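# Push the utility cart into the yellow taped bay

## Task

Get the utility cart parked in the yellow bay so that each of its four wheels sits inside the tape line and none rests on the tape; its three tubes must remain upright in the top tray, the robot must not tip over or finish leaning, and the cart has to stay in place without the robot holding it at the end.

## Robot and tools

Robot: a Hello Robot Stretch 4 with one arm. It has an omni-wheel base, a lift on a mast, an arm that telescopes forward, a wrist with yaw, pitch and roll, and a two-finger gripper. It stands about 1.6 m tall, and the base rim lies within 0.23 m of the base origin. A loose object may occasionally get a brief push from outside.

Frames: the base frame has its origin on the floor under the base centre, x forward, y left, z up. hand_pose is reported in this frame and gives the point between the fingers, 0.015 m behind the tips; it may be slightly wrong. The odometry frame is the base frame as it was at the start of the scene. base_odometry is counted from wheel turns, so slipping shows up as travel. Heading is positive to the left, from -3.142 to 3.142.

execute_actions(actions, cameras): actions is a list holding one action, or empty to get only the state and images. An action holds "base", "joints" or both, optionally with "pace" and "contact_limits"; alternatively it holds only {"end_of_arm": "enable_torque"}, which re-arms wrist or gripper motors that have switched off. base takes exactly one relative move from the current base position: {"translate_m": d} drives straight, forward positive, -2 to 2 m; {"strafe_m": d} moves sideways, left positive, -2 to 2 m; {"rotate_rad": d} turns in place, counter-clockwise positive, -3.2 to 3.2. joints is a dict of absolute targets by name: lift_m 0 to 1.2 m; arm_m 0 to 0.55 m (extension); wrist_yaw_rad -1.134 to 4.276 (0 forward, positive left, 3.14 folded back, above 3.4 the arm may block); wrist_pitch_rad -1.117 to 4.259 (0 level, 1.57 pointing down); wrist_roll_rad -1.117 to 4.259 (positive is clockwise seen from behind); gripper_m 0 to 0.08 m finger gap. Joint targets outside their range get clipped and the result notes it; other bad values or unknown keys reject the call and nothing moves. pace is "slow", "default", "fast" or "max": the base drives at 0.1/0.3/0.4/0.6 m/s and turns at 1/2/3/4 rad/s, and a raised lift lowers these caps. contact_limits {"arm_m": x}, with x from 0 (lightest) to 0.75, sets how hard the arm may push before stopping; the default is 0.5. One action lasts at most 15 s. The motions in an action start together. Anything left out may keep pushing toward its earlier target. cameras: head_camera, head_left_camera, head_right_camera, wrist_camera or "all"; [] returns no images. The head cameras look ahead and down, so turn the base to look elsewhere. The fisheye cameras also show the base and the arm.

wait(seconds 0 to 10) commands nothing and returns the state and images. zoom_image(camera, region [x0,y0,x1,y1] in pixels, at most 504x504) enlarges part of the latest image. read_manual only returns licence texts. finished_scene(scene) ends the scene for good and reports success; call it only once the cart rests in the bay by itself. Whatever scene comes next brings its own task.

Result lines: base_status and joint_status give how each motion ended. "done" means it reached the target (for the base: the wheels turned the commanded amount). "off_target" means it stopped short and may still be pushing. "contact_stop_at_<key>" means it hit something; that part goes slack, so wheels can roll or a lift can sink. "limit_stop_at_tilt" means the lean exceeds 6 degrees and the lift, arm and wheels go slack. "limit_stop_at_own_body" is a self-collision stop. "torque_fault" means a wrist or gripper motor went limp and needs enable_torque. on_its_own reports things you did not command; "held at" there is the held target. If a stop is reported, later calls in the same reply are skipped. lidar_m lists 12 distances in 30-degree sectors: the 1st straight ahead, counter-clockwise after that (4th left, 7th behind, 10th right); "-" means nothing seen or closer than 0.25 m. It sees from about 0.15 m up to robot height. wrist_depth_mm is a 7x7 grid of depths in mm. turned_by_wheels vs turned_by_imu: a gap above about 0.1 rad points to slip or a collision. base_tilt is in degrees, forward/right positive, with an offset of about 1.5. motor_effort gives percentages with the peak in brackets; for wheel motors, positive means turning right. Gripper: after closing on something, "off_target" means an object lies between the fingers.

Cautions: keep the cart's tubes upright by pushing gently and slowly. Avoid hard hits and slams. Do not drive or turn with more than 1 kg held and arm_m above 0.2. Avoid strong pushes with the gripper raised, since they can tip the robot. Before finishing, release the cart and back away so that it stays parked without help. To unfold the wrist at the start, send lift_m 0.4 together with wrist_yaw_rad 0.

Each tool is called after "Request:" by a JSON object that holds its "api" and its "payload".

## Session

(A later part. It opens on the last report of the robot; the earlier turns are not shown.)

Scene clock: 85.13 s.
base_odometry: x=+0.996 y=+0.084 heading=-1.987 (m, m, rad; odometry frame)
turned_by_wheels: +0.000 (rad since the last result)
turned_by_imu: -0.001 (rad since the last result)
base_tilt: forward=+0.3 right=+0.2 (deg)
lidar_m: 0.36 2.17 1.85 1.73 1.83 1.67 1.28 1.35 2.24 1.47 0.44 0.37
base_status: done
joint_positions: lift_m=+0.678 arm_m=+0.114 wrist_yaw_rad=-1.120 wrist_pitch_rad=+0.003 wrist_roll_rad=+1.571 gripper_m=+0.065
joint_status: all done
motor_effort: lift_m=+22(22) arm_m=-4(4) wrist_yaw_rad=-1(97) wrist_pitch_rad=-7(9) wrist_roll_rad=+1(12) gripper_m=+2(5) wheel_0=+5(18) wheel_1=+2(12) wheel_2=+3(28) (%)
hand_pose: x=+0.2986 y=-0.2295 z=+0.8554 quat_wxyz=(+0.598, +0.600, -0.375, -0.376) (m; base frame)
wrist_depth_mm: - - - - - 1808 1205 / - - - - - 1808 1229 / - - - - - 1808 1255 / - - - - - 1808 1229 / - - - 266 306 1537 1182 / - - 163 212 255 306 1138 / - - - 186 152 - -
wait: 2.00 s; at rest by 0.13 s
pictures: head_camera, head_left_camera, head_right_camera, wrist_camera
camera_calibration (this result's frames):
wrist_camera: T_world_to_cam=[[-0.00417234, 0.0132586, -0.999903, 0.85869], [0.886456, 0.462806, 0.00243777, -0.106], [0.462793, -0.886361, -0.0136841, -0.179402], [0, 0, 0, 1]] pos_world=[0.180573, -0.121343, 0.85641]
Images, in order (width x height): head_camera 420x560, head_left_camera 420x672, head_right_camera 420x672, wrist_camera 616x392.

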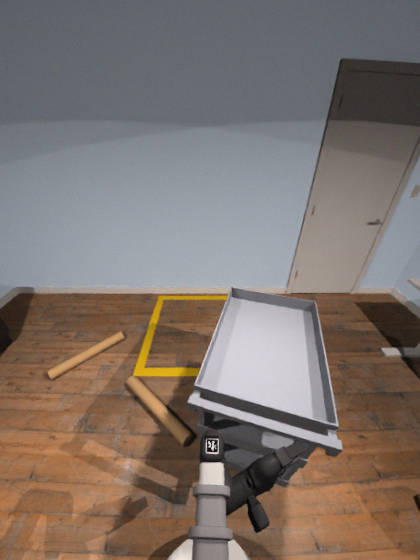

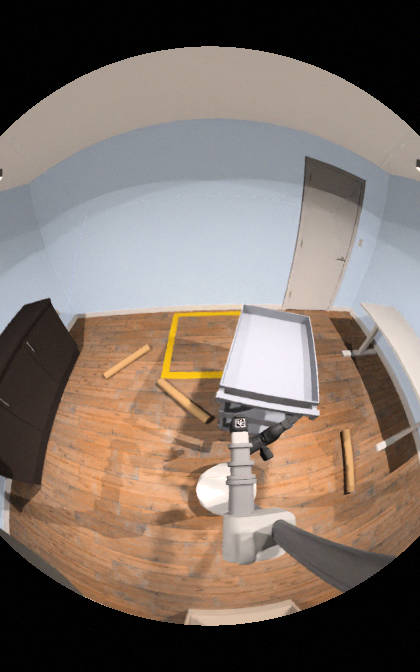

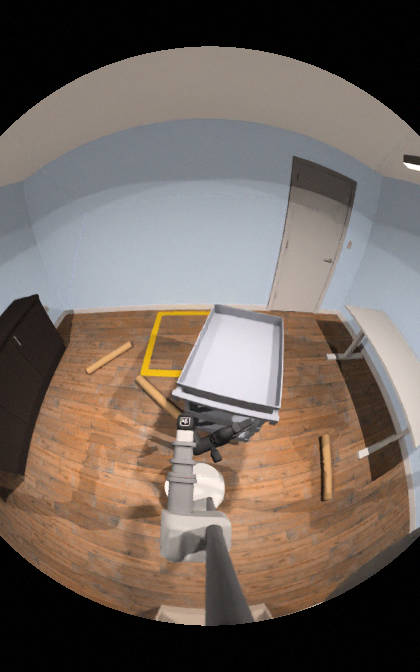

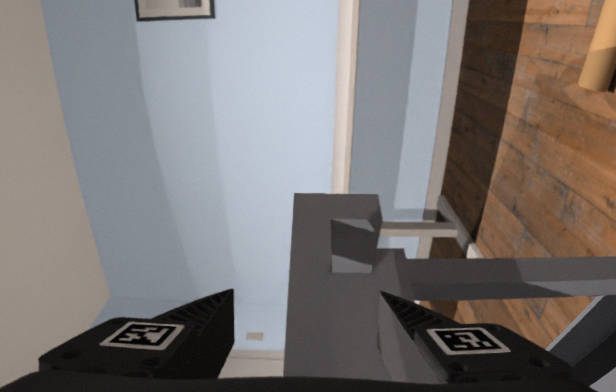

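Request:
{"api": "execute_actions", "payload": {"actions": [{"base": {"strafe_m": 0.352}, "joints": {"arm_m": 0.01, "wrist_pitch_rad": 1.57}}], "cameras": ["head_camera", "head_left_camera", "head_right_camera"]}}

Scene clock: 94.23 s.
base_odometry: x=+1.318 y=-0.058 heading=-1.988 (m, m, rad; odometry frame)
turned_by_wheels: +0.000 (rad since the last result)
turned_by_imu: -0.005 (rad since the last result)
base_tilt: forward=+0.3 right=+0.1 (deg)
lidar_m: 2.09 2.16 1.48 1.37 1.44 1.70 1.28 1.36 2.26 1.82 0.54 0.47
base_status: done
joint_positions: lift_m=+0.678 arm_m=+0.012 wrist_yaw_rad=-1.120 wrist_pitch_rad=+1.570 wrist_roll_rad=+1.571 gripper_m=+0.065
joint_status: all done
motor_effort: lift_m=+22(22) arm_m=-9(9) wrist_yaw_rad=+0(2) wrist_pitch_rad=+0(6) wrist_roll_rad=-1(0) gripper_m=+2(1) wheel_0=-4(12) wheel_1=+2(11) wheel_2=+0(1) (%)
hand_pose: x=+0.1038 y=-0.0382 z=+0.6433 quat_wxyz=(+0.158, +0.689, +0.158, -0.689) (m; base frame)
wrist_depth_mm: 788 798 798 788 778 778 788 / 798 798 788 580 574 788 788 / 809 798 798 580 574 798 788 / 809 798 798 580 574 788 788 / 809 809 798 585 580 798 788 / 647 809 163 798 585 798 798 / - - 484 809 152 - -
pictures: head_camera, head_left_camera, head_right_camera
Images, in order (width x height): head_camera 420x560, head_left_camera 420x672, head_right_camera 420x672.

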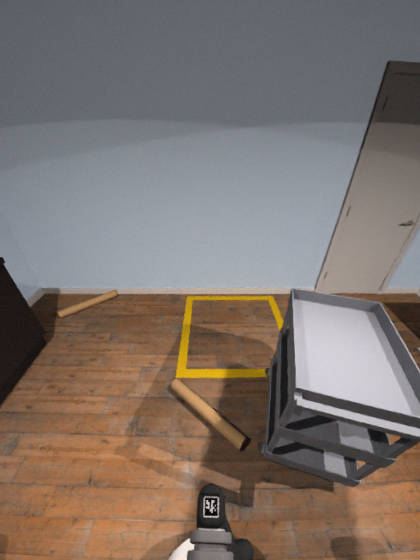

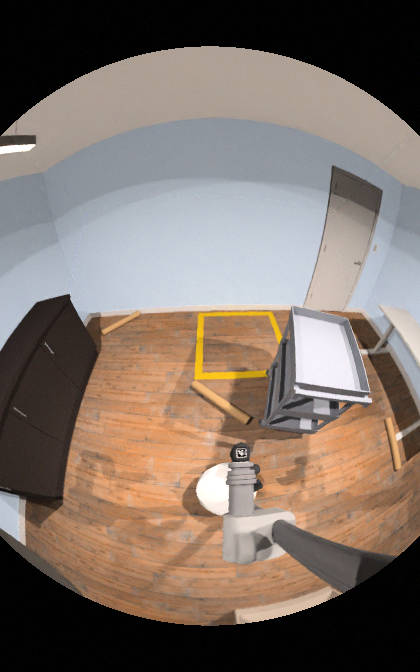

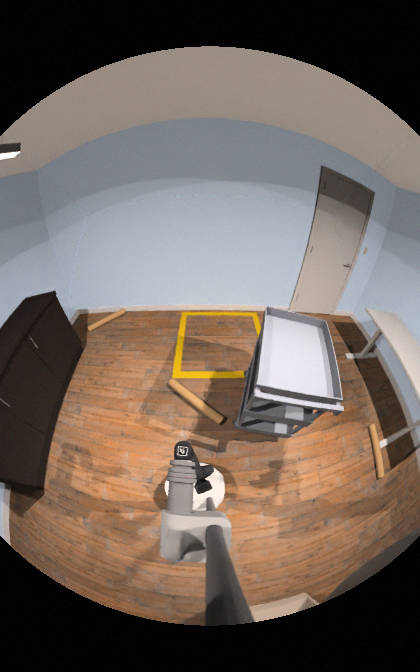

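Request:
{"api": "zoom_image", "payload": {"camera": "head_camera", "region": [140, 340, 340, 500]}}

Region (140, 340, 340, 500) of head_camera's 420x560 image, scaled by 2.520, with more detail than that image has; it fills the top 403 rows of this view, and the rest is white.

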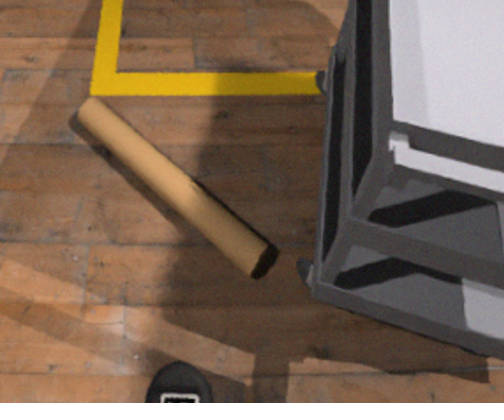

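Request:
{"api": "execute_actions", "payload": {"actions": [{"joints": {"arm_m": 0.499, "wrist_yaw_rad": 1.57, "wrist_roll_rad": 0.623, "lift_m": 0.27, "gripper_m": 0.08}}], "cameras": ["head_camera", "wrist_camera"]}}

Scene clock: 97.33 s.
base_odometry: x=+1.318 y=-0.058 heading=-1.988 (m, m, rad; odometry frame)
turned_by_wheels: +0.000 (rad since the last result)
turned_by_imu: -0.001 (rad since the last result)
base_tilt: forward=+0.4 right=+0.2 (deg)
lidar_m: 2.11 2.17 1.46 1.39 1.43 1.71 1.30 1.33 2.26 1.83 0.53 0.47
base_status: not commanded
joint_positions: lift_m=+0.270 arm_m=+0.497 wrist_yaw_rad=+1.570 wrist_pitch_rad=+1.570 wrist_roll_rad=+0.623 gripper_m=+0.080
joint_status: all done
motor_effort: lift_m=+14(20) arm_m=+9(9) wrist_yaw_rad=+1(7) wrist_pitch_rad=+0(1) wrist_roll_rad=-2(5) gripper_m=+4(3) wheel_0=-4(4) wheel_1=+2(2) wheel_2=+0(0) (%)
hand_pose: x=+0.7558 y=+0.0001 z=+0.2359 quat_wxyz=(+0.630, -0.322, +0.629, +0.323) (m; base frame)
wrist_depth_mm: 382 379 379 301 377 375 375 / 384 382 382 300 379 377 375 / 384 382 382 301 379 377 377 / 384 384 382 303 382 379 377 / 387 384 384 307 382 379 379 / 389 387 312 309 382 382 379 / - - 307 312 382 - -
pictures: head_camera, wrist_camera
camera_calibration (this result's frames):
wrist_camera: T_world_to_cam=[[0.810537, -0.58559, 0.0106659, -0.615934], [-0.585625, -0.810052, 0.0293127, 0.490289], [-0.00852533, -0.0300053, -0.999513, 0.392726], [0, 0, 0, 1]] pos_world=[0.789711, 0.0482584, 0.384733]
Images, in order (width x height): head_camera 420x560, wrist_camera 616x392.

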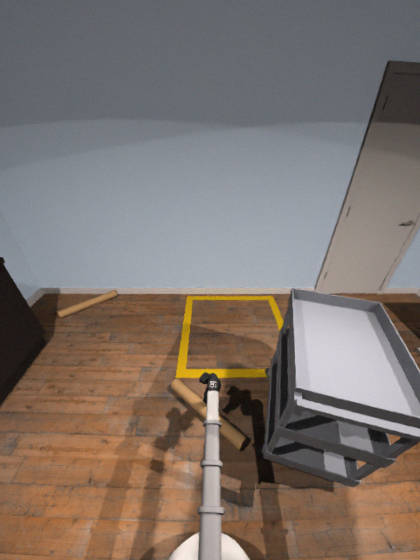

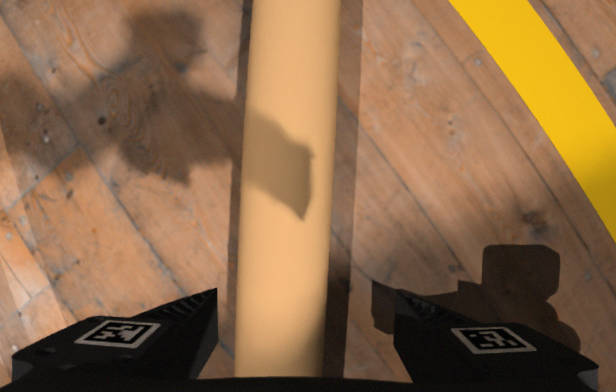

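Request:
{"api": "zoom_image", "payload": {"camera": "wrist_camera", "region": [160, 140, 460, 392]}}

Region (160, 140, 460, 392) of wrist_camera's 616x392 image, scaled by 1.680; it fills the top 423 rows of this view, and the rest is white.

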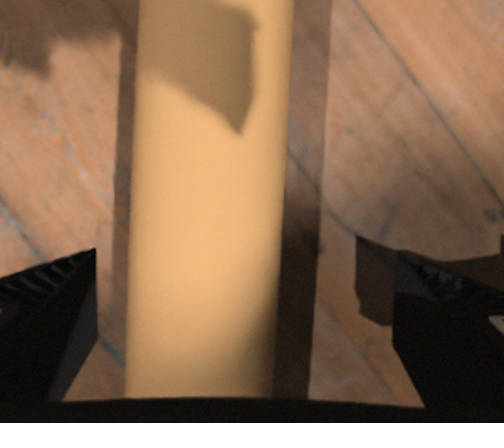

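Request:
{"api": "zoom_image", "payload": {"camera": "wrist_camera", "region": [220, 150, 360, 250]}}

Region (220, 150, 360, 250) of wrist_camera's 616x392 image, scaled by 3.600; it fills the top 360 rows of this view, and the rest is white.

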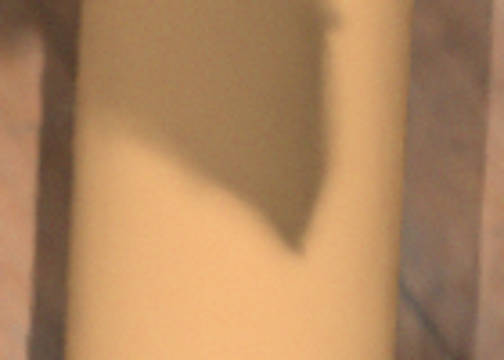

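Request:
{"api": "execute_actions", "payload": {"actions": [{"base": {"strafe_m": 0.036}, "joints": {"arm_m": 0.5, "wrist_roll_rad": 0.67, "lift_m": 0.17}}], "cameras": ["wrist_camera"]}}

Scene clock: 102.97 s.
base_odometry: x=+1.351 y=-0.073 heading=-1.988 (m, m, rad; odometry frame)
turned_by_wheels: +0.000 (rad since the last result)
turned_by_imu: -0.002 (rad since the last result)
base_tilt: forward=+0.4 right=+0.2 (deg)
lidar_m: 2.10 2.16 1.43 1.34 1.40 1.68 1.29 1.34 2.27 1.86 0.53 0.52
base_status: done
joint_positions: lift_m=+0.170 arm_m=+0.498 wrist_yaw_rad=+1.570 wrist_pitch_rad=+1.570 wrist_roll_rad=+0.670 gripper_m=+0.080
joint_status: all done
motor_effort: lift_m=+14(15) arm_m=+9(8) wrist_yaw_rad=+1(1) wrist_pitch_rad=+1(0) wrist_roll_rad=+1(3) gripper_m=+4(5) wheel_0=-2(10) wheel_1=+4(9) wheel_2=+0(1) (%)
hand_pose: x=+0.7568 y=+0.0001 z=+0.1359 quat_wxyz=(+0.637, -0.307, +0.637, +0.308) (m; base frame)
wrist_depth_mm: 281 279 279 198 277 277 276 / 281 281 281 198 278 276 276 / 283 282 281 199 279 278 277 / 283 283 282 200 279 279 277 / 285 285 283 200 281 279 278 / 285 283 217 201 214 281 279 / - - 214 202 216 - -
pictures: wrist_camera
camera_calibration (this result's frames):
wrist_camera: T_world_to_cam=[[0.782506, -0.622553, 0.0106414, -0.594433], [-0.622564, -0.782018, 0.0293444, 0.521761], [-0.0099467, -0.0295871, -0.999513, 0.293864], [0, 0, 0, 1]] pos_world=[0.7929, 0.0466557, 0.284735]
Images, in order (width x height): wrist_camera 616x392.

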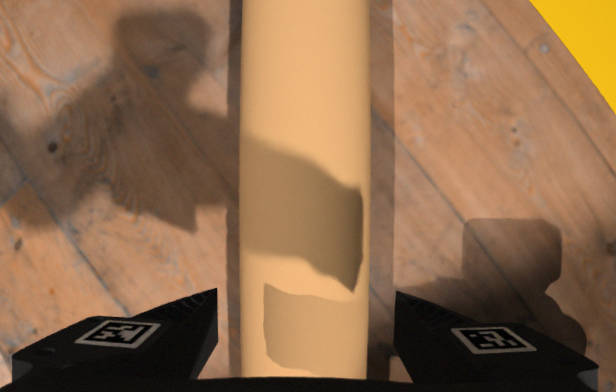

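Request:
{"api": "execute_actions", "payload": {"actions": [{"joints": {"lift_m": 0.108}}], "cameras": ["wrist_camera", "head_camera"]}}

Scene clock: 104.53 s.
base_odometry: x=+1.351 y=-0.073 heading=-1.988 (m, m, rad; odometry frame)
turned_by_wheels: +0.000 (rad since the last result)
turned_by_imu: -0.001 (rad since the last result)
base_tilt: forward=+0.3 right=+0.2 (deg)
lidar_m: 2.10 2.16 1.44 1.35 1.40 1.68 1.29 1.37 2.25 1.90 0.57 0.51
base_status: not commanded
joint_positions: lift_m=+0.108 arm_m=+0.498 wrist_yaw_rad=+1.570 wrist_pitch_rad=+1.570 wrist_roll_rad=+0.670 gripper_m=+0.080
joint_status: all done
motor_effort: lift_m=+13(13) arm_m=+9(9) wrist_yaw_rad=+0(0) wrist_pitch_rad=+1(1) wrist_roll_rad=+2(1) gripper_m=+2(4) wheel_0=-2(2) wheel_1=+3(3) wheel_2=+0(0) (%)
hand_pose: x=+0.7568 y=+0.0001 z=+0.0739 quat_wxyz=(+0.637, -0.307, +0.637, +0.308) (m; base frame)
wrist_depth_mm: 219 218 217 136 216 215 - / 220 219 160 136 163 216 215 / 220 220 159 137 161 216 216 / 221 220 159 137 162 217 216 / 221 221 160 137 217 217 217 / 222 221 149 138 145 218 218 / - - 145 138 143 - -
pictures: head_camera, wrist_camera
camera_calibration (this result's frames):
wrist_camera: T_world_to_cam=[[0.782523, -0.622533, 0.010533, -0.593756], [-0.622542, -0.782041, 0.029208, 0.523606], [-0.00994572, -0.0294132, -0.999518, 0.231934], [0, 0, 0, 1]] pos_world=[0.792902, 0.0466702, 0.222783]
Images, in order (width x height): head_camera 420x560, wrist_camera 616x392.

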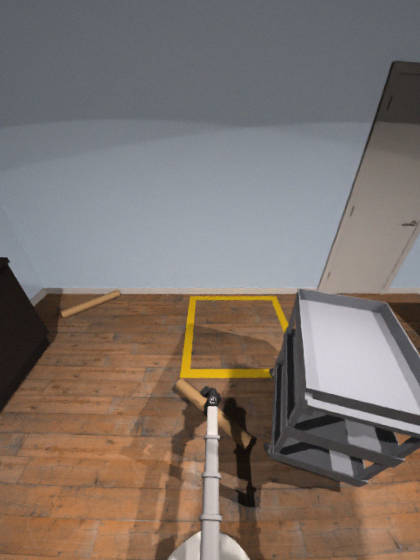

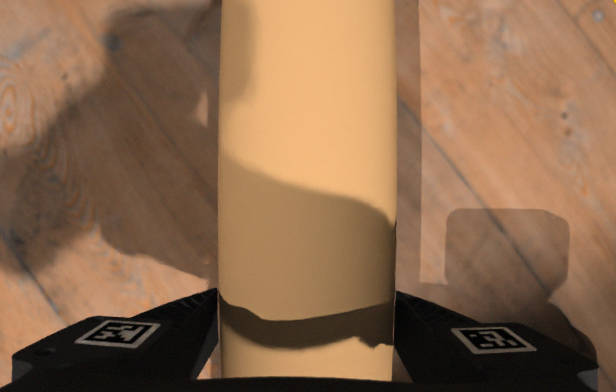

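Request:
{"api": "execute_actions", "payload": {"actions": [{"joints": {"lift_m": 0.099}, "pace": "slow"}], "cameras": ["wrist_camera"]}}

Scene clock: 105.47 s.
base_odometry: x=+1.351 y=-0.073 heading=-1.988 (m, m, rad; odometry frame)
turned_by_wheels: +0.000 (rad since the last result)
turned_by_imu: +0.000 (rad since the last result)
base_tilt: forward=+0.3 right=+0.2 (deg)
lidar_m: 2.11 2.17 1.46 1.35 1.40 1.71 1.31 1.37 2.25 1.88 0.56 0.46
base_status: not commanded
joint_positions: lift_m=+0.100 arm_m=+0.498 wrist_yaw_rad=+1.570 wrist_pitch_rad=+1.570 wrist_roll_rad=+0.670 gripper_m=+0.080
joint_status: all done
motor_effort: lift_m=+11(14) arm_m=+8(9) wrist_yaw_rad=+0(0) wrist_pitch_rad=+1(2) wrist_roll_rad=+1(3) gripper_m=+3(3) wheel_0=-2(2) wheel_1=+3(4) wheel_2=+0(0) (%)
hand_pose: x=+0.7568 y=+0.0001 z=+0.0651 quat_wxyz=(+0.637, -0.307, +0.637, +0.308) (m; base frame)
wrist_depth_mm: 211 211 148 129 150 208 - / 213 212 147 129 149 209 209 / 213 213 147 129 150 210 209 / 213 213 147 130 150 211 210 / 215 213 147 130 151 211 211 / 215 213 141 130 143 211 211 / - - 137 131 138 - -
pictures: wrist_camera
camera_calibration (this result's frames):
wrist_camera: T_world_to_cam=[[0.782562, -0.622484, 0.0105338, -0.593715], [-0.622493, -0.78208, 0.0292091, 0.523852], [-0.00994389, -0.0294151, -0.999518, 0.223144], [0, 0, 0, 1]] pos_world=[0.792932, 0.0466795, 0.213989]
Images, in order (width x height): wrist_camera 616x392.

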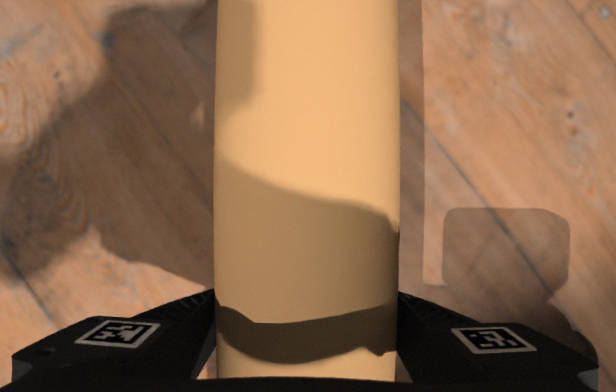

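Request:
{"api": "execute_actions", "payload": {"actions": [{"joints": {"lift_m": 0.09}, "pace": "slow"}], "cameras": ["wrist_camera"]}}

Scene clock: 106.37 s.
base_odometry: x=+1.351 y=-0.073 heading=-1.988 (m, m, rad; odometry frame)
turned_by_wheels: +0.000 (rad since the last result)
turned_by_imu: +0.000 (rad since the last result)
base_tilt: forward=+0.3 right=+0.2 (deg)
lidar_m: 2.10 2.18 1.44 1.34 1.39 1.70 1.29 1.35 2.21 1.87 0.53 0.51
base_status: not commanded
joint_positions: lift_m=+0.091 arm_m=+0.498 wrist_yaw_rad=+1.570 wrist_pitch_rad=+1.570 wrist_roll_rad=+0.670 gripper_m=+0.080
joint_status: all done
motor_effort: lift_m=+2(12) arm_m=+8(9) wrist_yaw_rad=+1(1) wrist_pitch_rad=+1(2) wrist_roll_rad=-1(3) gripper_m=+3(2) wheel_0=-2(2) wheel_1=+4(3) wheel_2=+0(0) (%)
hand_pose: x=+0.7568 y=+0.0001 z=+0.0569 quat_wxyz=(+0.637, -0.307, +0.637, +0.308) (m; base frame)
wrist_depth_mm: 210 210 146 128 149 208 - / 210 210 145 128 148 209 209 / 211 210 144 128 147 209 209 / 211 211 144 128 147 210 209 / 211 211 145 128 148 210 210 / 212 211 138 129 141 211 211 / - - 135 129 136 - -
pictures: wrist_camera
camera_calibration (this result's frames):
wrist_camera: T_world_to_cam=[[0.782169, -0.622977, 0.0105442, -0.593348], [-0.622987, -0.781686, 0.0292227, 0.524446], [-0.00996286, -0.029426, -0.999517, 0.214905], [0, 0, 0, 1]] pos_world=[0.792962, 0.046634, 0.205732]
Images, in order (width x height): wrist_camera 616x392.

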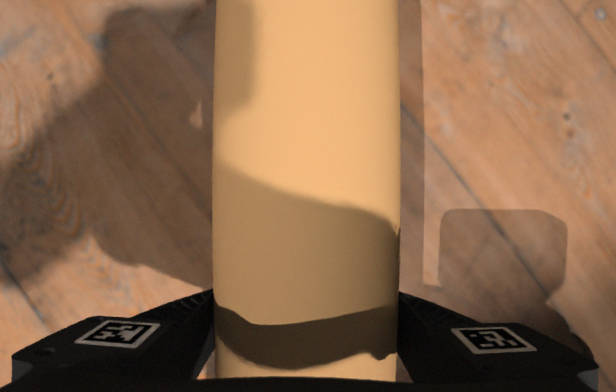

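Request:
{"api": "execute_actions", "payload": {"actions": [{"joints": {"gripper_m": 0.068}}], "cameras": ["wrist_camera"]}}

Scene clock: 107.37 s.
base_odometry: x=+1.351 y=-0.073 heading=-1.988 (m, m, rad; odometry frame)
turned_by_wheels: +0.000 (rad since the last result)
turned_by_imu: +0.000 (rad since the last result)
base_tilt: forward=+0.3 right=+0.2 (deg)
lidar_m: 2.11 2.16 1.44 1.35 1.38 1.71 1.33 1.36 2.25 1.89 0.54 0.48
base_status: not commanded
joint_positions: lift_m=+0.091 arm_m=+0.498 wrist_yaw_rad=+1.570 wrist_pitch_rad=+1.570 wrist_roll_rad=+0.670 gripper_m=+0.078
joint_status: gripper_m off_target (ended at +0.078, target +0.068)
on_its_own: gripper_m is held at +0.076, not at your +0.068, by its contact guard: the fingers met something
motor_effort: lift_m=+2(2) arm_m=+9(9) wrist_yaw_rad=+1(1) wrist_pitch_rad=+1(0) wrist_roll_rad=-2(1) gripper_m=-24(25) wheel_0=-2(2) wheel_1=+3(3) wheel_2=+0(0) (%)
hand_pose: x=+0.7568 y=+0.0001 z=+0.0569 quat_wxyz=(+0.637, -0.307, +0.637, +0.308) (m; base frame)
wrist_depth_mm: 210 210 146 128 150 208 - / 211 210 145 128 148 209 208 / 211 211 144 128 147 210 209 / 211 211 144 128 148 210 209 / 211 211 145 128 149 210 210 / 212 211 138 129 140 210 211 / - - 135 129 136 - -
pictures: wrist_camera
camera_calibration (this result's frames):
wrist_camera: T_world_to_cam=[[0.781995, -0.623195, 0.0105668, -0.59323], [-0.623205, -0.781511, 0.0292514, 0.524594], [-0.00997124, -0.0294597, -0.999516, 0.214911], [0, 0, 0, 1]] pos_world=[0.792975, 0.0466092, 0.20573]
Images, in order (width x height): wrist_camera 616x392.

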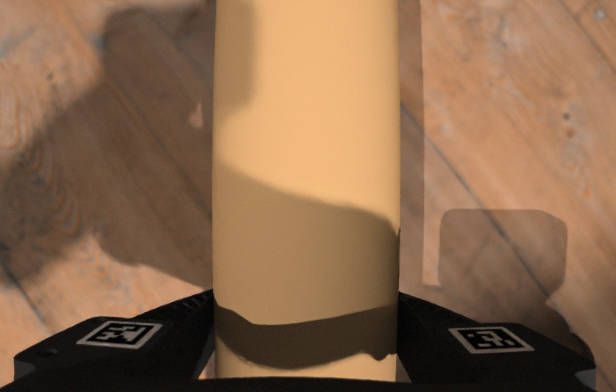

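Request:
{"api": "execute_actions", "payload": {"actions": [{"joints": {"lift_m": 0.15}, "pace": "slow"}], "cameras": ["wrist_camera", "head_camera"]}}

Scene clock: 108.80 s.
base_odometry: x=+1.351 y=-0.073 heading=-1.988 (m, m, rad; odometry frame)
turned_by_wheels: +0.000 (rad since the last result)
turned_by_imu: -0.001 (rad since the last result)
base_tilt: forward=+0.4 right=+0.2 (deg)
lidar_m: 0.59 0.91 1.43 1.34 1.38 1.69 1.32 1.34 2.25 1.88 0.54 0.50
base_status: not commanded
joint_positions: lift_m=+0.149 arm_m=+0.499 wrist_yaw_rad=+1.570 wrist_pitch_rad=+1.570 wrist_roll_rad=+0.670 gripper_m=+0.078
joint_status: all done
on_its_own: gripper_m is held at +0.076, not at your +0.068, by its contact guard: the fingers met something
motor_effort: lift_m=+25(26) arm_m=+8(9) wrist_yaw_rad=+1(1) wrist_pitch_rad=-1(0) wrist_roll_rad=+0(1) gripper_m=-23(24) wheel_0=-2(2) wheel_1=+4(3) wheel_2=+0(0) (%)
hand_pose: x=+0.7570 y=+0.0000 z=+0.1150 quat_wxyz=(+0.637, -0.307, +0.637, +0.308) (m; base frame)
wrist_depth_mm: 258 258 150 130 154 254 - / 260 259 148 130 152 255 253 / 260 259 147 130 150 255 255 / 262 260 146 130 150 256 256 / 263 260 146 129 151 257 256 / 264 260 139 129 141 257 257 / - - 135 129 137 - -
pictures: head_camera, wrist_camera
camera_calibration (this result's frames):
wrist_camera: T_world_to_cam=[[0.782048, -0.623124, 0.0108184, -0.594084], [-0.623139, -0.781552, 0.0295677, 0.522842], [-0.00996921, -0.0298647, -0.999504, 0.273008], [0, 0, 0, 1]] pos_world=[0.793127, 0.0465939, 0.263841]
Images, in order (width x height): head_camera 420x560, wrist_camera 616x392.

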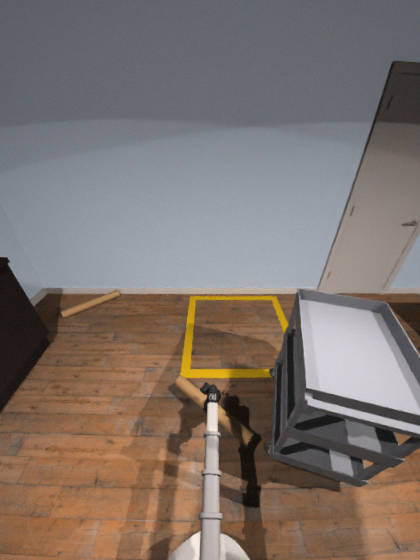

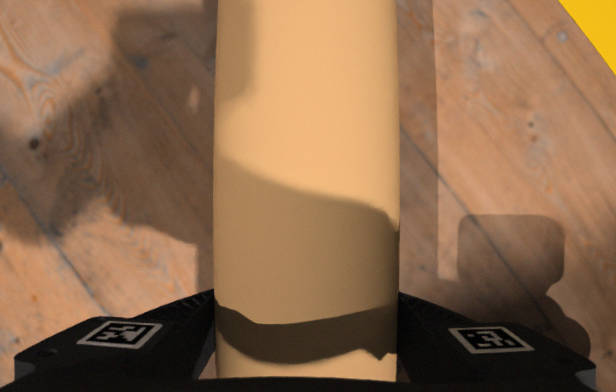

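Request:
{"api": "zoom_image", "payload": {"camera": "head_camera", "region": [150, 350, 290, 470]}}

Region (150, 350, 290, 470) of head_camera's 420x560 image, scaled by 3.600, with more detail than that image has; it fills the top 432 rows of this view, and the rest is white.

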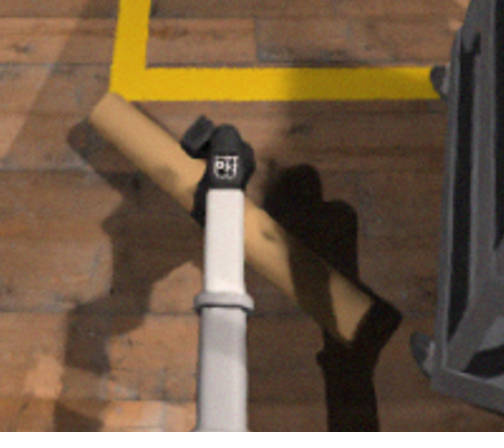

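Request:
{"api": "execute_actions", "payload": {"actions": [{"joints": {"lift_m": 0.5, "wrist_roll_rad": 0.0}}], "cameras": ["wrist_camera", "head_camera"]}}

Scene clock: 113.93 s.
base_odometry: x=+1.351 y=-0.073 heading=-1.988 (m, m, rad; odometry frame)
turned_by_wheels: +0.000 (rad since the last result)
turned_by_imu: -0.002 (rad since the last result)
base_tilt: forward=+0.3 right=+0.2 (deg)
lidar_m: 0.68 0.73 1.46 1.35 1.40 1.69 1.31 1.36 2.24 1.90 0.55 0.50
base_status: not commanded
joint_positions: lift_m=+0.499 arm_m=+0.499 wrist_yaw_rad=+1.570 wrist_pitch_rad=+1.570 wrist_roll_rad=+0.000 gripper_m=+0.078
joint_status: all done
on_its_own: gripper_m is held at +0.076, not at your +0.068, by its contact guard: the fingers met something
motor_effort: lift_m=+24(25) arm_m=+8(8) wrist_yaw_rad=-1(1) wrist_pitch_rad=+0(0) wrist_roll_rad=-1(6) gripper_m=-24(22) wheel_0=-2(1) wheel_1=+4(4) wheel_2=+0(0) (%)
hand_pose: x=+0.7570 y=+0.0001 z=+0.4650 quat_wxyz=(+0.500, -0.500, +0.500, +0.500) (m; base frame)
wrist_depth_mm: 609 609 150 130 155 603 603 / 615 615 148 130 152 609 603 / 615 615 147 130 151 609 603 / 615 615 146 130 150 609 603 / 615 615 146 130 151 609 603 / 615 621 139 129 141 609 609 / - - 135 129 137 - -
pictures: head_camera, wrist_camera
camera_calibration (this result's frames):
wrist_camera: T_world_to_cam=[[0.999936, -0.00206105, 0.0111528, -0.762966], [-0.00238922, -0.999562, 0.0294922, 0.0427043], [0.0110871, -0.029517, -0.999503, 0.606919], [0, 0, 0, 1]] pos_world=[0.75629, 0.0590275, 0.613867]
Images, in order (width x height): head_camera 420x560, wrist_camera 616x392.

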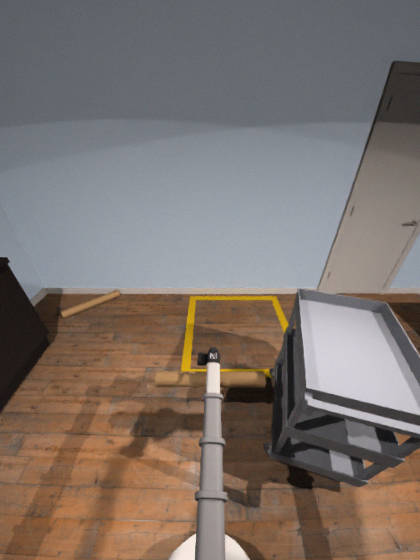

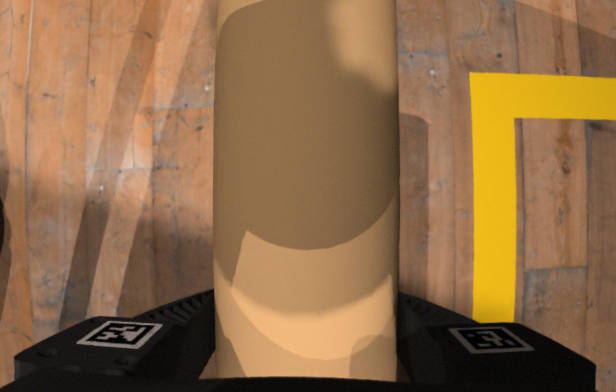

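Request:
{"api": "execute_actions", "payload": {"actions": [{"joints": {"lift_m": 1.08, "wrist_pitch_rad": 0.0}}], "cameras": ["wrist_camera", "head_camera", "head_left_camera"]}}

Scene clock: 117.37 s.
base_odometry: x=+1.351 y=-0.073 heading=-1.988 (m, m, rad; odometry frame)
turned_by_wheels: +0.000 (rad since the last result)
turned_by_imu: -0.001 (rad since the last result)
base_tilt: forward=+0.3 right=+0.1 (deg)
lidar_m: 0.71 0.71 1.45 1.32 1.37 1.67 1.31 1.36 2.29 1.85 0.55 0.53
base_status: not commanded
joint_positions: lift_m=+1.079 arm_m=+0.499 wrist_yaw_rad=+1.570 wrist_pitch_rad=+0.008 wrist_roll_rad=+0.000 gripper_m=+0.078
joint_status: all done
on_its_own: gripper_m is held at +0.076, not at your +0.068, by its contact guard: the fingers met something
motor_effort: lift_m=+24(27) arm_m=+8(8) wrist_yaw_rad=+0(1) wrist_pitch_rad=-22(28) wrist_roll_rad=+1(1) gripper_m=-23(24) wheel_0=-2(2) wheel_1=+4(3) wheel_2=+0(0) (%)
hand_pose: x=+0.7571 y=+0.2126 z=+1.2561 quat_wxyz=(+0.707, -0.003, +0.003, +0.707) (m; base frame)
wrist_depth_mm: 1983 1983 154 132 157 - 1863 / 1983 1983 151 131 153 - 1921 / - - 148 131 151 - 1921 / 1983 - 147 130 151 - 1983 / - - 147 130 151 - 1863 / 1366 1366 139 130 142 - 1921 / - - 135 129 137 - -
pictures: head_camera, head_left_camera, wrist_camera
camera_calibration (this result's frames):
wrist_camera: T_world_to_cam=[[0.999928, -0.0119455, -0.00135796, -0.753695], [-0.00180778, -0.0377262, -0.999286, 1.3191], [0.0118858, 0.999217, -0.0377451, -0.0235204], [0, 0, 0, 1]] pos_world=[0.756304, 0.0642636, 1.31625]
Images, in order (width x height): head_camera 420x560, head_left_camera 420x672, wrist_camera 616x392.

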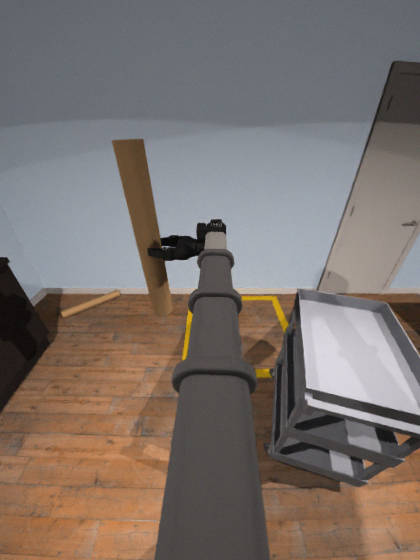

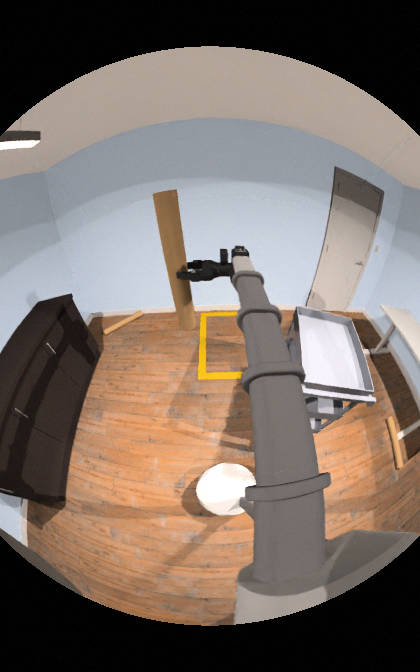

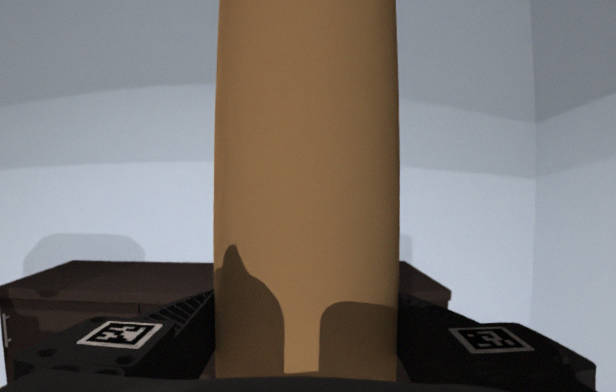

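Request:
{"api": "zoom_image", "payload": {"camera": "head_camera", "region": [90, 120, 230, 330]}}

Region (90, 120, 230, 330) of head_camera's 420x560 image, scaled by 2.400, with more detail than that image has.

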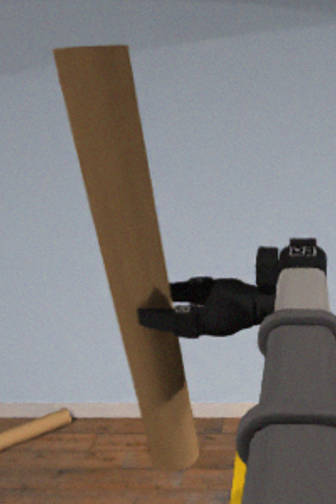

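Request:
{"api": "execute_actions", "payload": {"actions": [{"base": {"strafe_m": -0.62}, "joints": {"arm_m": 0.295, "wrist_yaw_rad": 0.36, "wrist_pitch_rad": -0.045}}], "cameras": ["wrist_camera", "head_camera", "head_left_camera", "head_right_camera"]}}

Scene clock: 122.40 s.
base_odometry: x=+0.784 y=+0.178 heading=-1.987 (m, m, rad; odometry frame)
turned_by_wheels: +0.000 (rad since the last result)
turned_by_imu: +0.001 (rad since the last result)
base_tilt: forward=+0.2 right=+0.3 (deg)
lidar_m: 0.30 0.34 2.11 1.98 2.31 1.33 1.28 1.63 2.18 1.22 1.31 0.28
base_status: done
joint_positions: lift_m=+1.080 arm_m=+0.297 wrist_yaw_rad=+0.360 wrist_pitch_rad=-0.037 wrist_roll_rad=+0.000 gripper_m=+0.078
joint_status: all done
on_its_own: gripper_m is held at +0.076, not at your +0.068, by its contact guard: the fingers met something
motor_effort: lift_m=+24(25) arm_m=-9(10) wrist_yaw_rad=+0(9) wrist_pitch_rad=-23(30) wrist_roll_rad=+0(2) gripper_m=-25(22) wheel_0=+4(17) wheel_1=-1(10) wheel_2=+0(2) (%)
hand_pose: x=+0.6971 y=-0.0069 z=+1.2657 quat_wxyz=(+0.984, +0.003, -0.018, +0.179) (m; base frame)
wrist_depth_mm: - - 154 132 157 1464 1397 / - - 151 131 154 1464 1366 / - - 149 131 152 1464 1366 / - - 147 130 151 1464 1366 / - - 147 130 151 1464 1366 / - 1983 139 130 141 1430 1366 / - - 135 129 137 - -
pictures: head_camera, head_left_camera, head_right_camera, wrist_camera
camera_calibration (this result's frames):
wrist_camera: T_world_to_cam=[[0.341877, -0.939743, -0.00183432, -0.243411], [0.00602109, 0.00414235, -0.999973, 1.316], [0.939725, 0.341857, 0.00707445, -0.511185], [0, 0, 0, 1]] pos_world=[0.555666, -0.0594436, 1.31914]
Images, in order (width x height): head_camera 420x560, head_left_camera 420x672, head_right_camera 420x672, wrist_camera 616x392.

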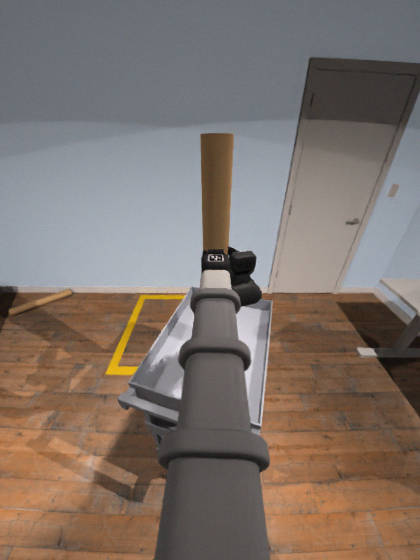

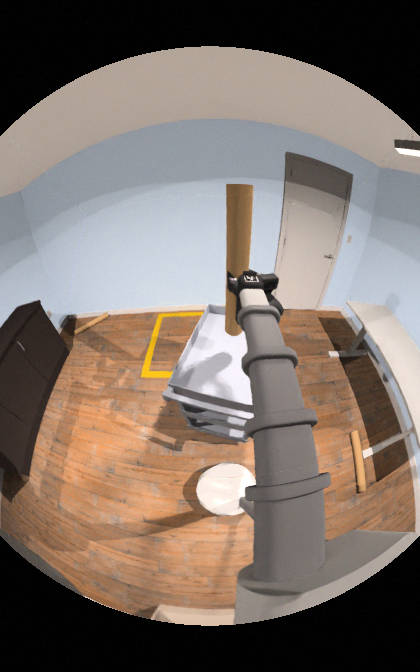

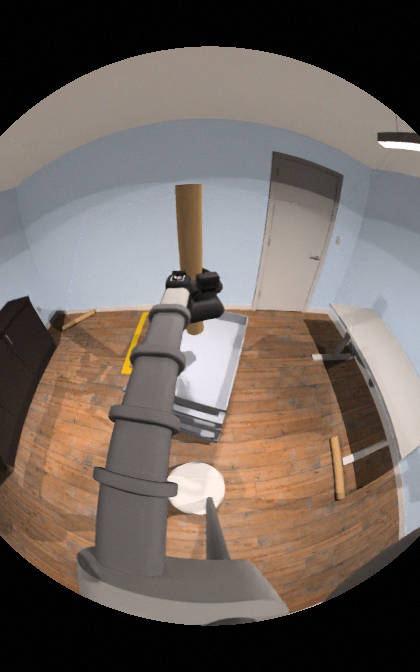

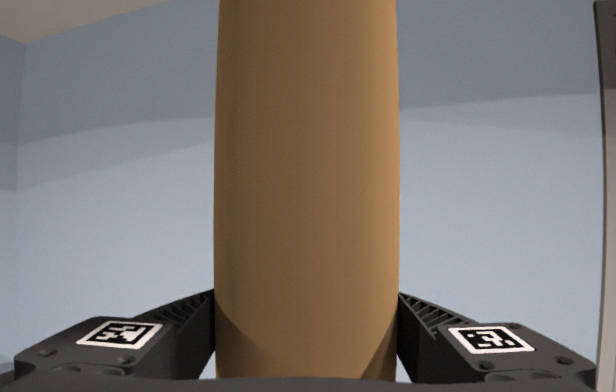

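Request:
{"api": "execute_actions", "payload": {"actions": []}}

Scene clock: 122.97 s.
base_odometry: x=+0.784 y=+0.178 heading=-1.987 (m, m, rad; odometry frame)
turned_by_wheels: +0.000 (rad since the last result)
turned_by_imu: +0.000 (rad since the last result)
base_tilt: forward=+0.3 right=+0.2 (deg)
lidar_m: 0.29 0.35 2.08 1.96 2.31 1.32 1.29 1.67 2.20 1.26 1.30 0.29
base_status: done
joint_positions: lift_m=+1.080 arm_m=+0.297 wrist_yaw_rad=+0.360 wrist_pitch_rad=-0.037 wrist_roll_rad=+0.000 gripper_m=+0.078
joint_status: all done
on_its_own: gripper_m is held at +0.076, not at your +0.068, by its contact guard: the fingers met something
motor_effort: lift_m=+24(25) arm_m=-9(10) wrist_yaw_rad=+0(9) wrist_pitch_rad=-23(30) wrist_roll_rad=+0(2) gripper_m=-22(22) wheel_0=+4(17) wheel_1=-1(10) wheel_2=+0(2) (%)
hand_pose: x=+0.6971 y=-0.0069 z=+1.2657 quat_wxyz=(+0.984, +0.003, -0.018, +0.179) (m; base frame)
wrist_depth_mm: - - 154 131 157 1499 1366 / - - 151 131 154 1464 1397 / - - 148 131 152 1499 1397 / - - 147 130 151 1464 1366 / - - 147 130 151 1464 1397 / - 1983 139 130 141 1430 1366 / - - 135 129 137 - -
pictures: head_camera, head_left_camera, head_right_camera, wrist_camera
camera_calibration (this result's frames):
wrist_camera: T_world_to_cam=[[0.341875, -0.939744, -0.0018345, -0.24341], [0.00602105, 0.00414251, -0.999973, 1.316], [0.939726, 0.341855, 0.00707446, -0.511183], [0, 0, 0, 1]] pos_world=[0.555664, -0.0594437, 1.31914]
Images, in order (width x height): head_camera 420x560, head_left_camera 420x672, head_right_camera 420x672, wrist_camera 616x392.

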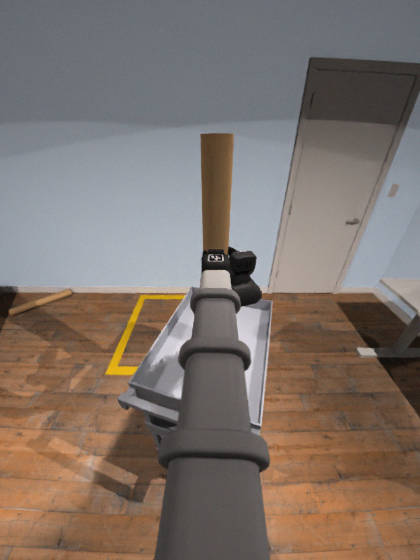

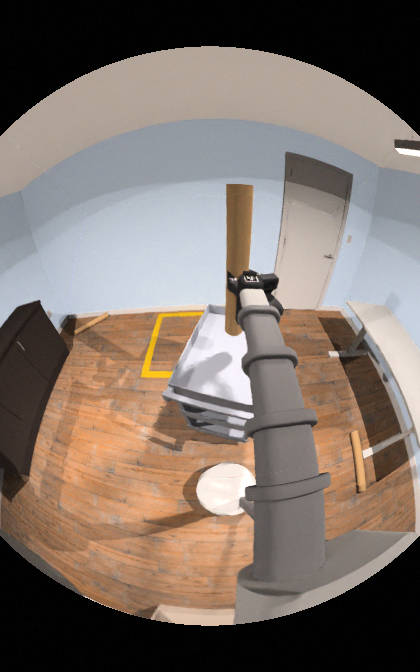

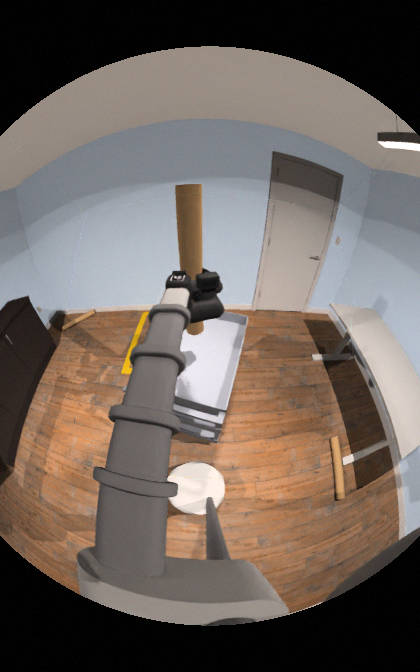

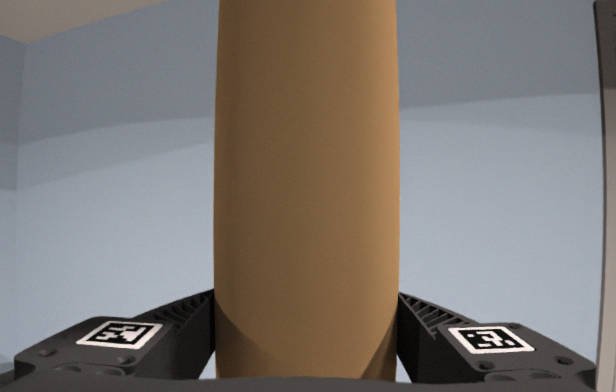

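Request:
{"api": "zoom_image", "payload": {"camera": "head_camera", "region": [90, 260, 330, 460]}}

Request:
{"api": "zoom_image", "payload": {"camera": "head_left_camera", "region": [120, 280, 320, 460]}}

Region (90, 260, 330, 460) of head_camera's 420x560 image, scaled by 2.100, with more detail than that image has.

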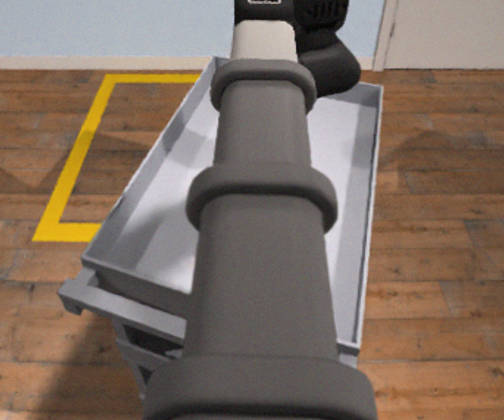

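Region (120, 280, 320, 460) of head_left_camera's 420x672 image, scaled by 2.520, with more detail than that image has; it fills the top 454 rows of this view, and the rest is white.

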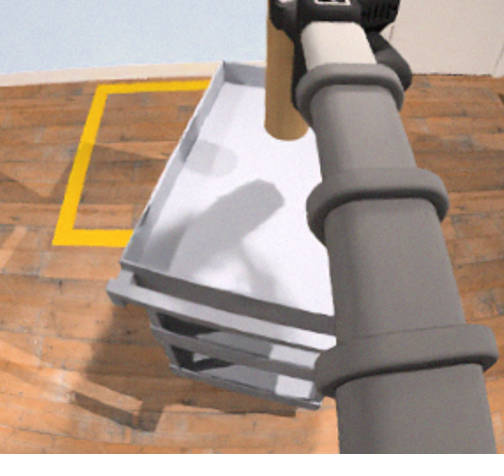

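Request:
{"api": "execute_actions", "payload": {"actions": [{"joints": {"lift_m": 0.99}}], "cameras": ["head_left_camera", "head_right_camera"]}}

Scene clock: 126.47 s.
base_odometry: x=+0.784 y=+0.178 heading=-1.987 (m, m, rad; odometry frame)
turned_by_wheels: +0.000 (rad since the last result)
turned_by_imu: -0.002 (rad since the last result)
base_tilt: forward=+0.3 right=+0.2 (deg)
lidar_m: 0.31 0.37 2.09 1.95 2.28 1.32 1.25 1.65 2.20 1.27 1.33 0.31
base_status: not commanded
joint_positions: lift_m=+0.990 arm_m=+0.297 wrist_yaw_rad=+0.360 wrist_pitch_rad=-0.037 wrist_roll_rad=+0.000 gripper_m=+0.078
joint_status: all done
on_its_own: gripper_m is held at +0.076, not at your +0.068, by its contact guard: the fingers met something
motor_effort: lift_m=+16(22) arm_m=-9(9) wrist_yaw_rad=+0(0) wrist_pitch_rad=-23(23) wrist_roll_rad=+2(0) gripper_m=-23(22) wheel_0=+4(4) wheel_1=-1(1) wheel_2=+0(0) (%)
hand_pose: x=+0.6971 y=-0.0069 z=+1.1763 quat_wxyz=(+0.984, +0.003, -0.018, +0.179) (m; base frame)
wrist_depth_mm: - - 154 132 157 1499 1397 / - - 151 131 154 1499 1397 / - - 148 131 152 1499 1397 / - - 148 131 151 1499 1366 / - - 147 130 151 1499 1397 / - 1983 140 130 141 1464 1366 / - - 135 129 137 - -
pictures: head_left_camera, head_right_camera
Images, in order (width x height): head_left_camera 420x672, head_right_camera 420x672.

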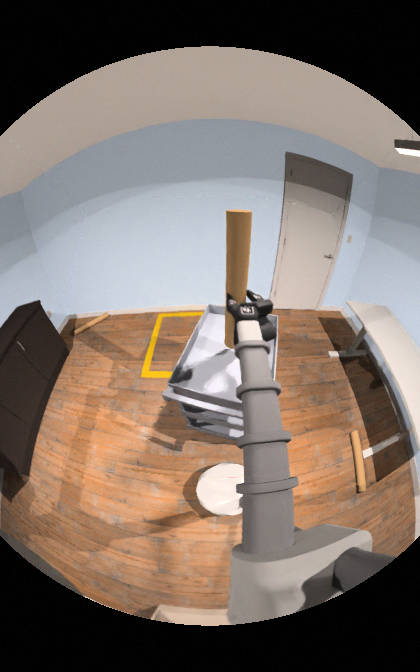

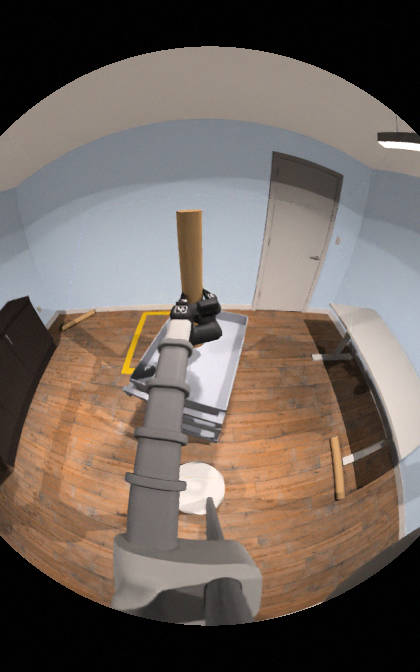

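Request:
{"api": "execute_actions", "payload": {"actions": [{"joints": {"lift_m": 0.955}, "pace": "slow"}], "cameras": ["head_left_camera", "wrist_camera"]}}

Scene clock: 127.80 s.
base_odometry: x=+0.784 y=+0.178 heading=-1.987 (m, m, rad; odometry frame)
turned_by_wheels: +0.000 (rad since the last result)
turned_by_imu: -0.001 (rad since the last result)
base_tilt: forward=+0.2 right=+0.2 (deg)
lidar_m: 0.30 0.37 2.07 1.97 2.37 1.33 1.27 1.66 2.20 1.24 1.32 0.33
base_status: not commanded
joint_positions: lift_m=+0.955 arm_m=+0.297 wrist_yaw_rad=+0.360 wrist_pitch_rad=-0.037 wrist_roll_rad=+0.000 gripper_m=+0.078
joint_status: all done
on_its_own: gripper_m is held at +0.076, not at your +0.068, by its contact guard: the fingers met something
motor_effort: lift_m=+16(16) arm_m=-8(8) wrist_yaw_rad=-1(0) wrist_pitch_rad=-22(23) wrist_roll_rad=-2(0) gripper_m=-23(22) wheel_0=+4(4) wheel_1=-1(1) wheel_2=+0(0) (%)
hand_pose: x=+0.6971 y=-0.0069 z=+1.1413 quat_wxyz=(+0.984, +0.003, -0.018, +0.179) (m; base frame)
wrist_depth_mm: - - 153 132 157 1464 1366 / - - 151 131 153 1499 1397 / - - 148 131 151 1430 1397 / - - 147 130 151 1464 1397 / - - 147 130 151 1464 1397 / - 1983 139 129 141 1430 1366 / - - 135 129 136 - -
pictures: head_left_camera, wrist_camera
camera_calibration (this result's frames):
wrist_camera: T_world_to_cam=[[0.341875, -0.939744, -0.00183346, -0.243637], [0.00594432, 0.00411349, -0.999974, 1.19169], [0.939726, 0.341856, 0.00699244, -0.510206], [0, 0, 0, 1]] pos_world=[0.555664, -0.0594419, 1.19478]
Images, in order (width x height): head_left_camera 420x672, wrist_camera 616x392.

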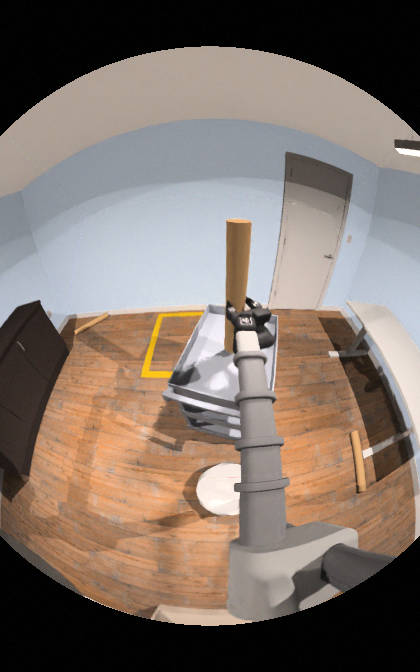

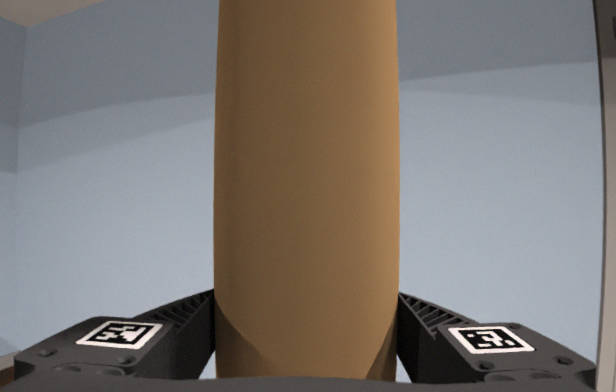

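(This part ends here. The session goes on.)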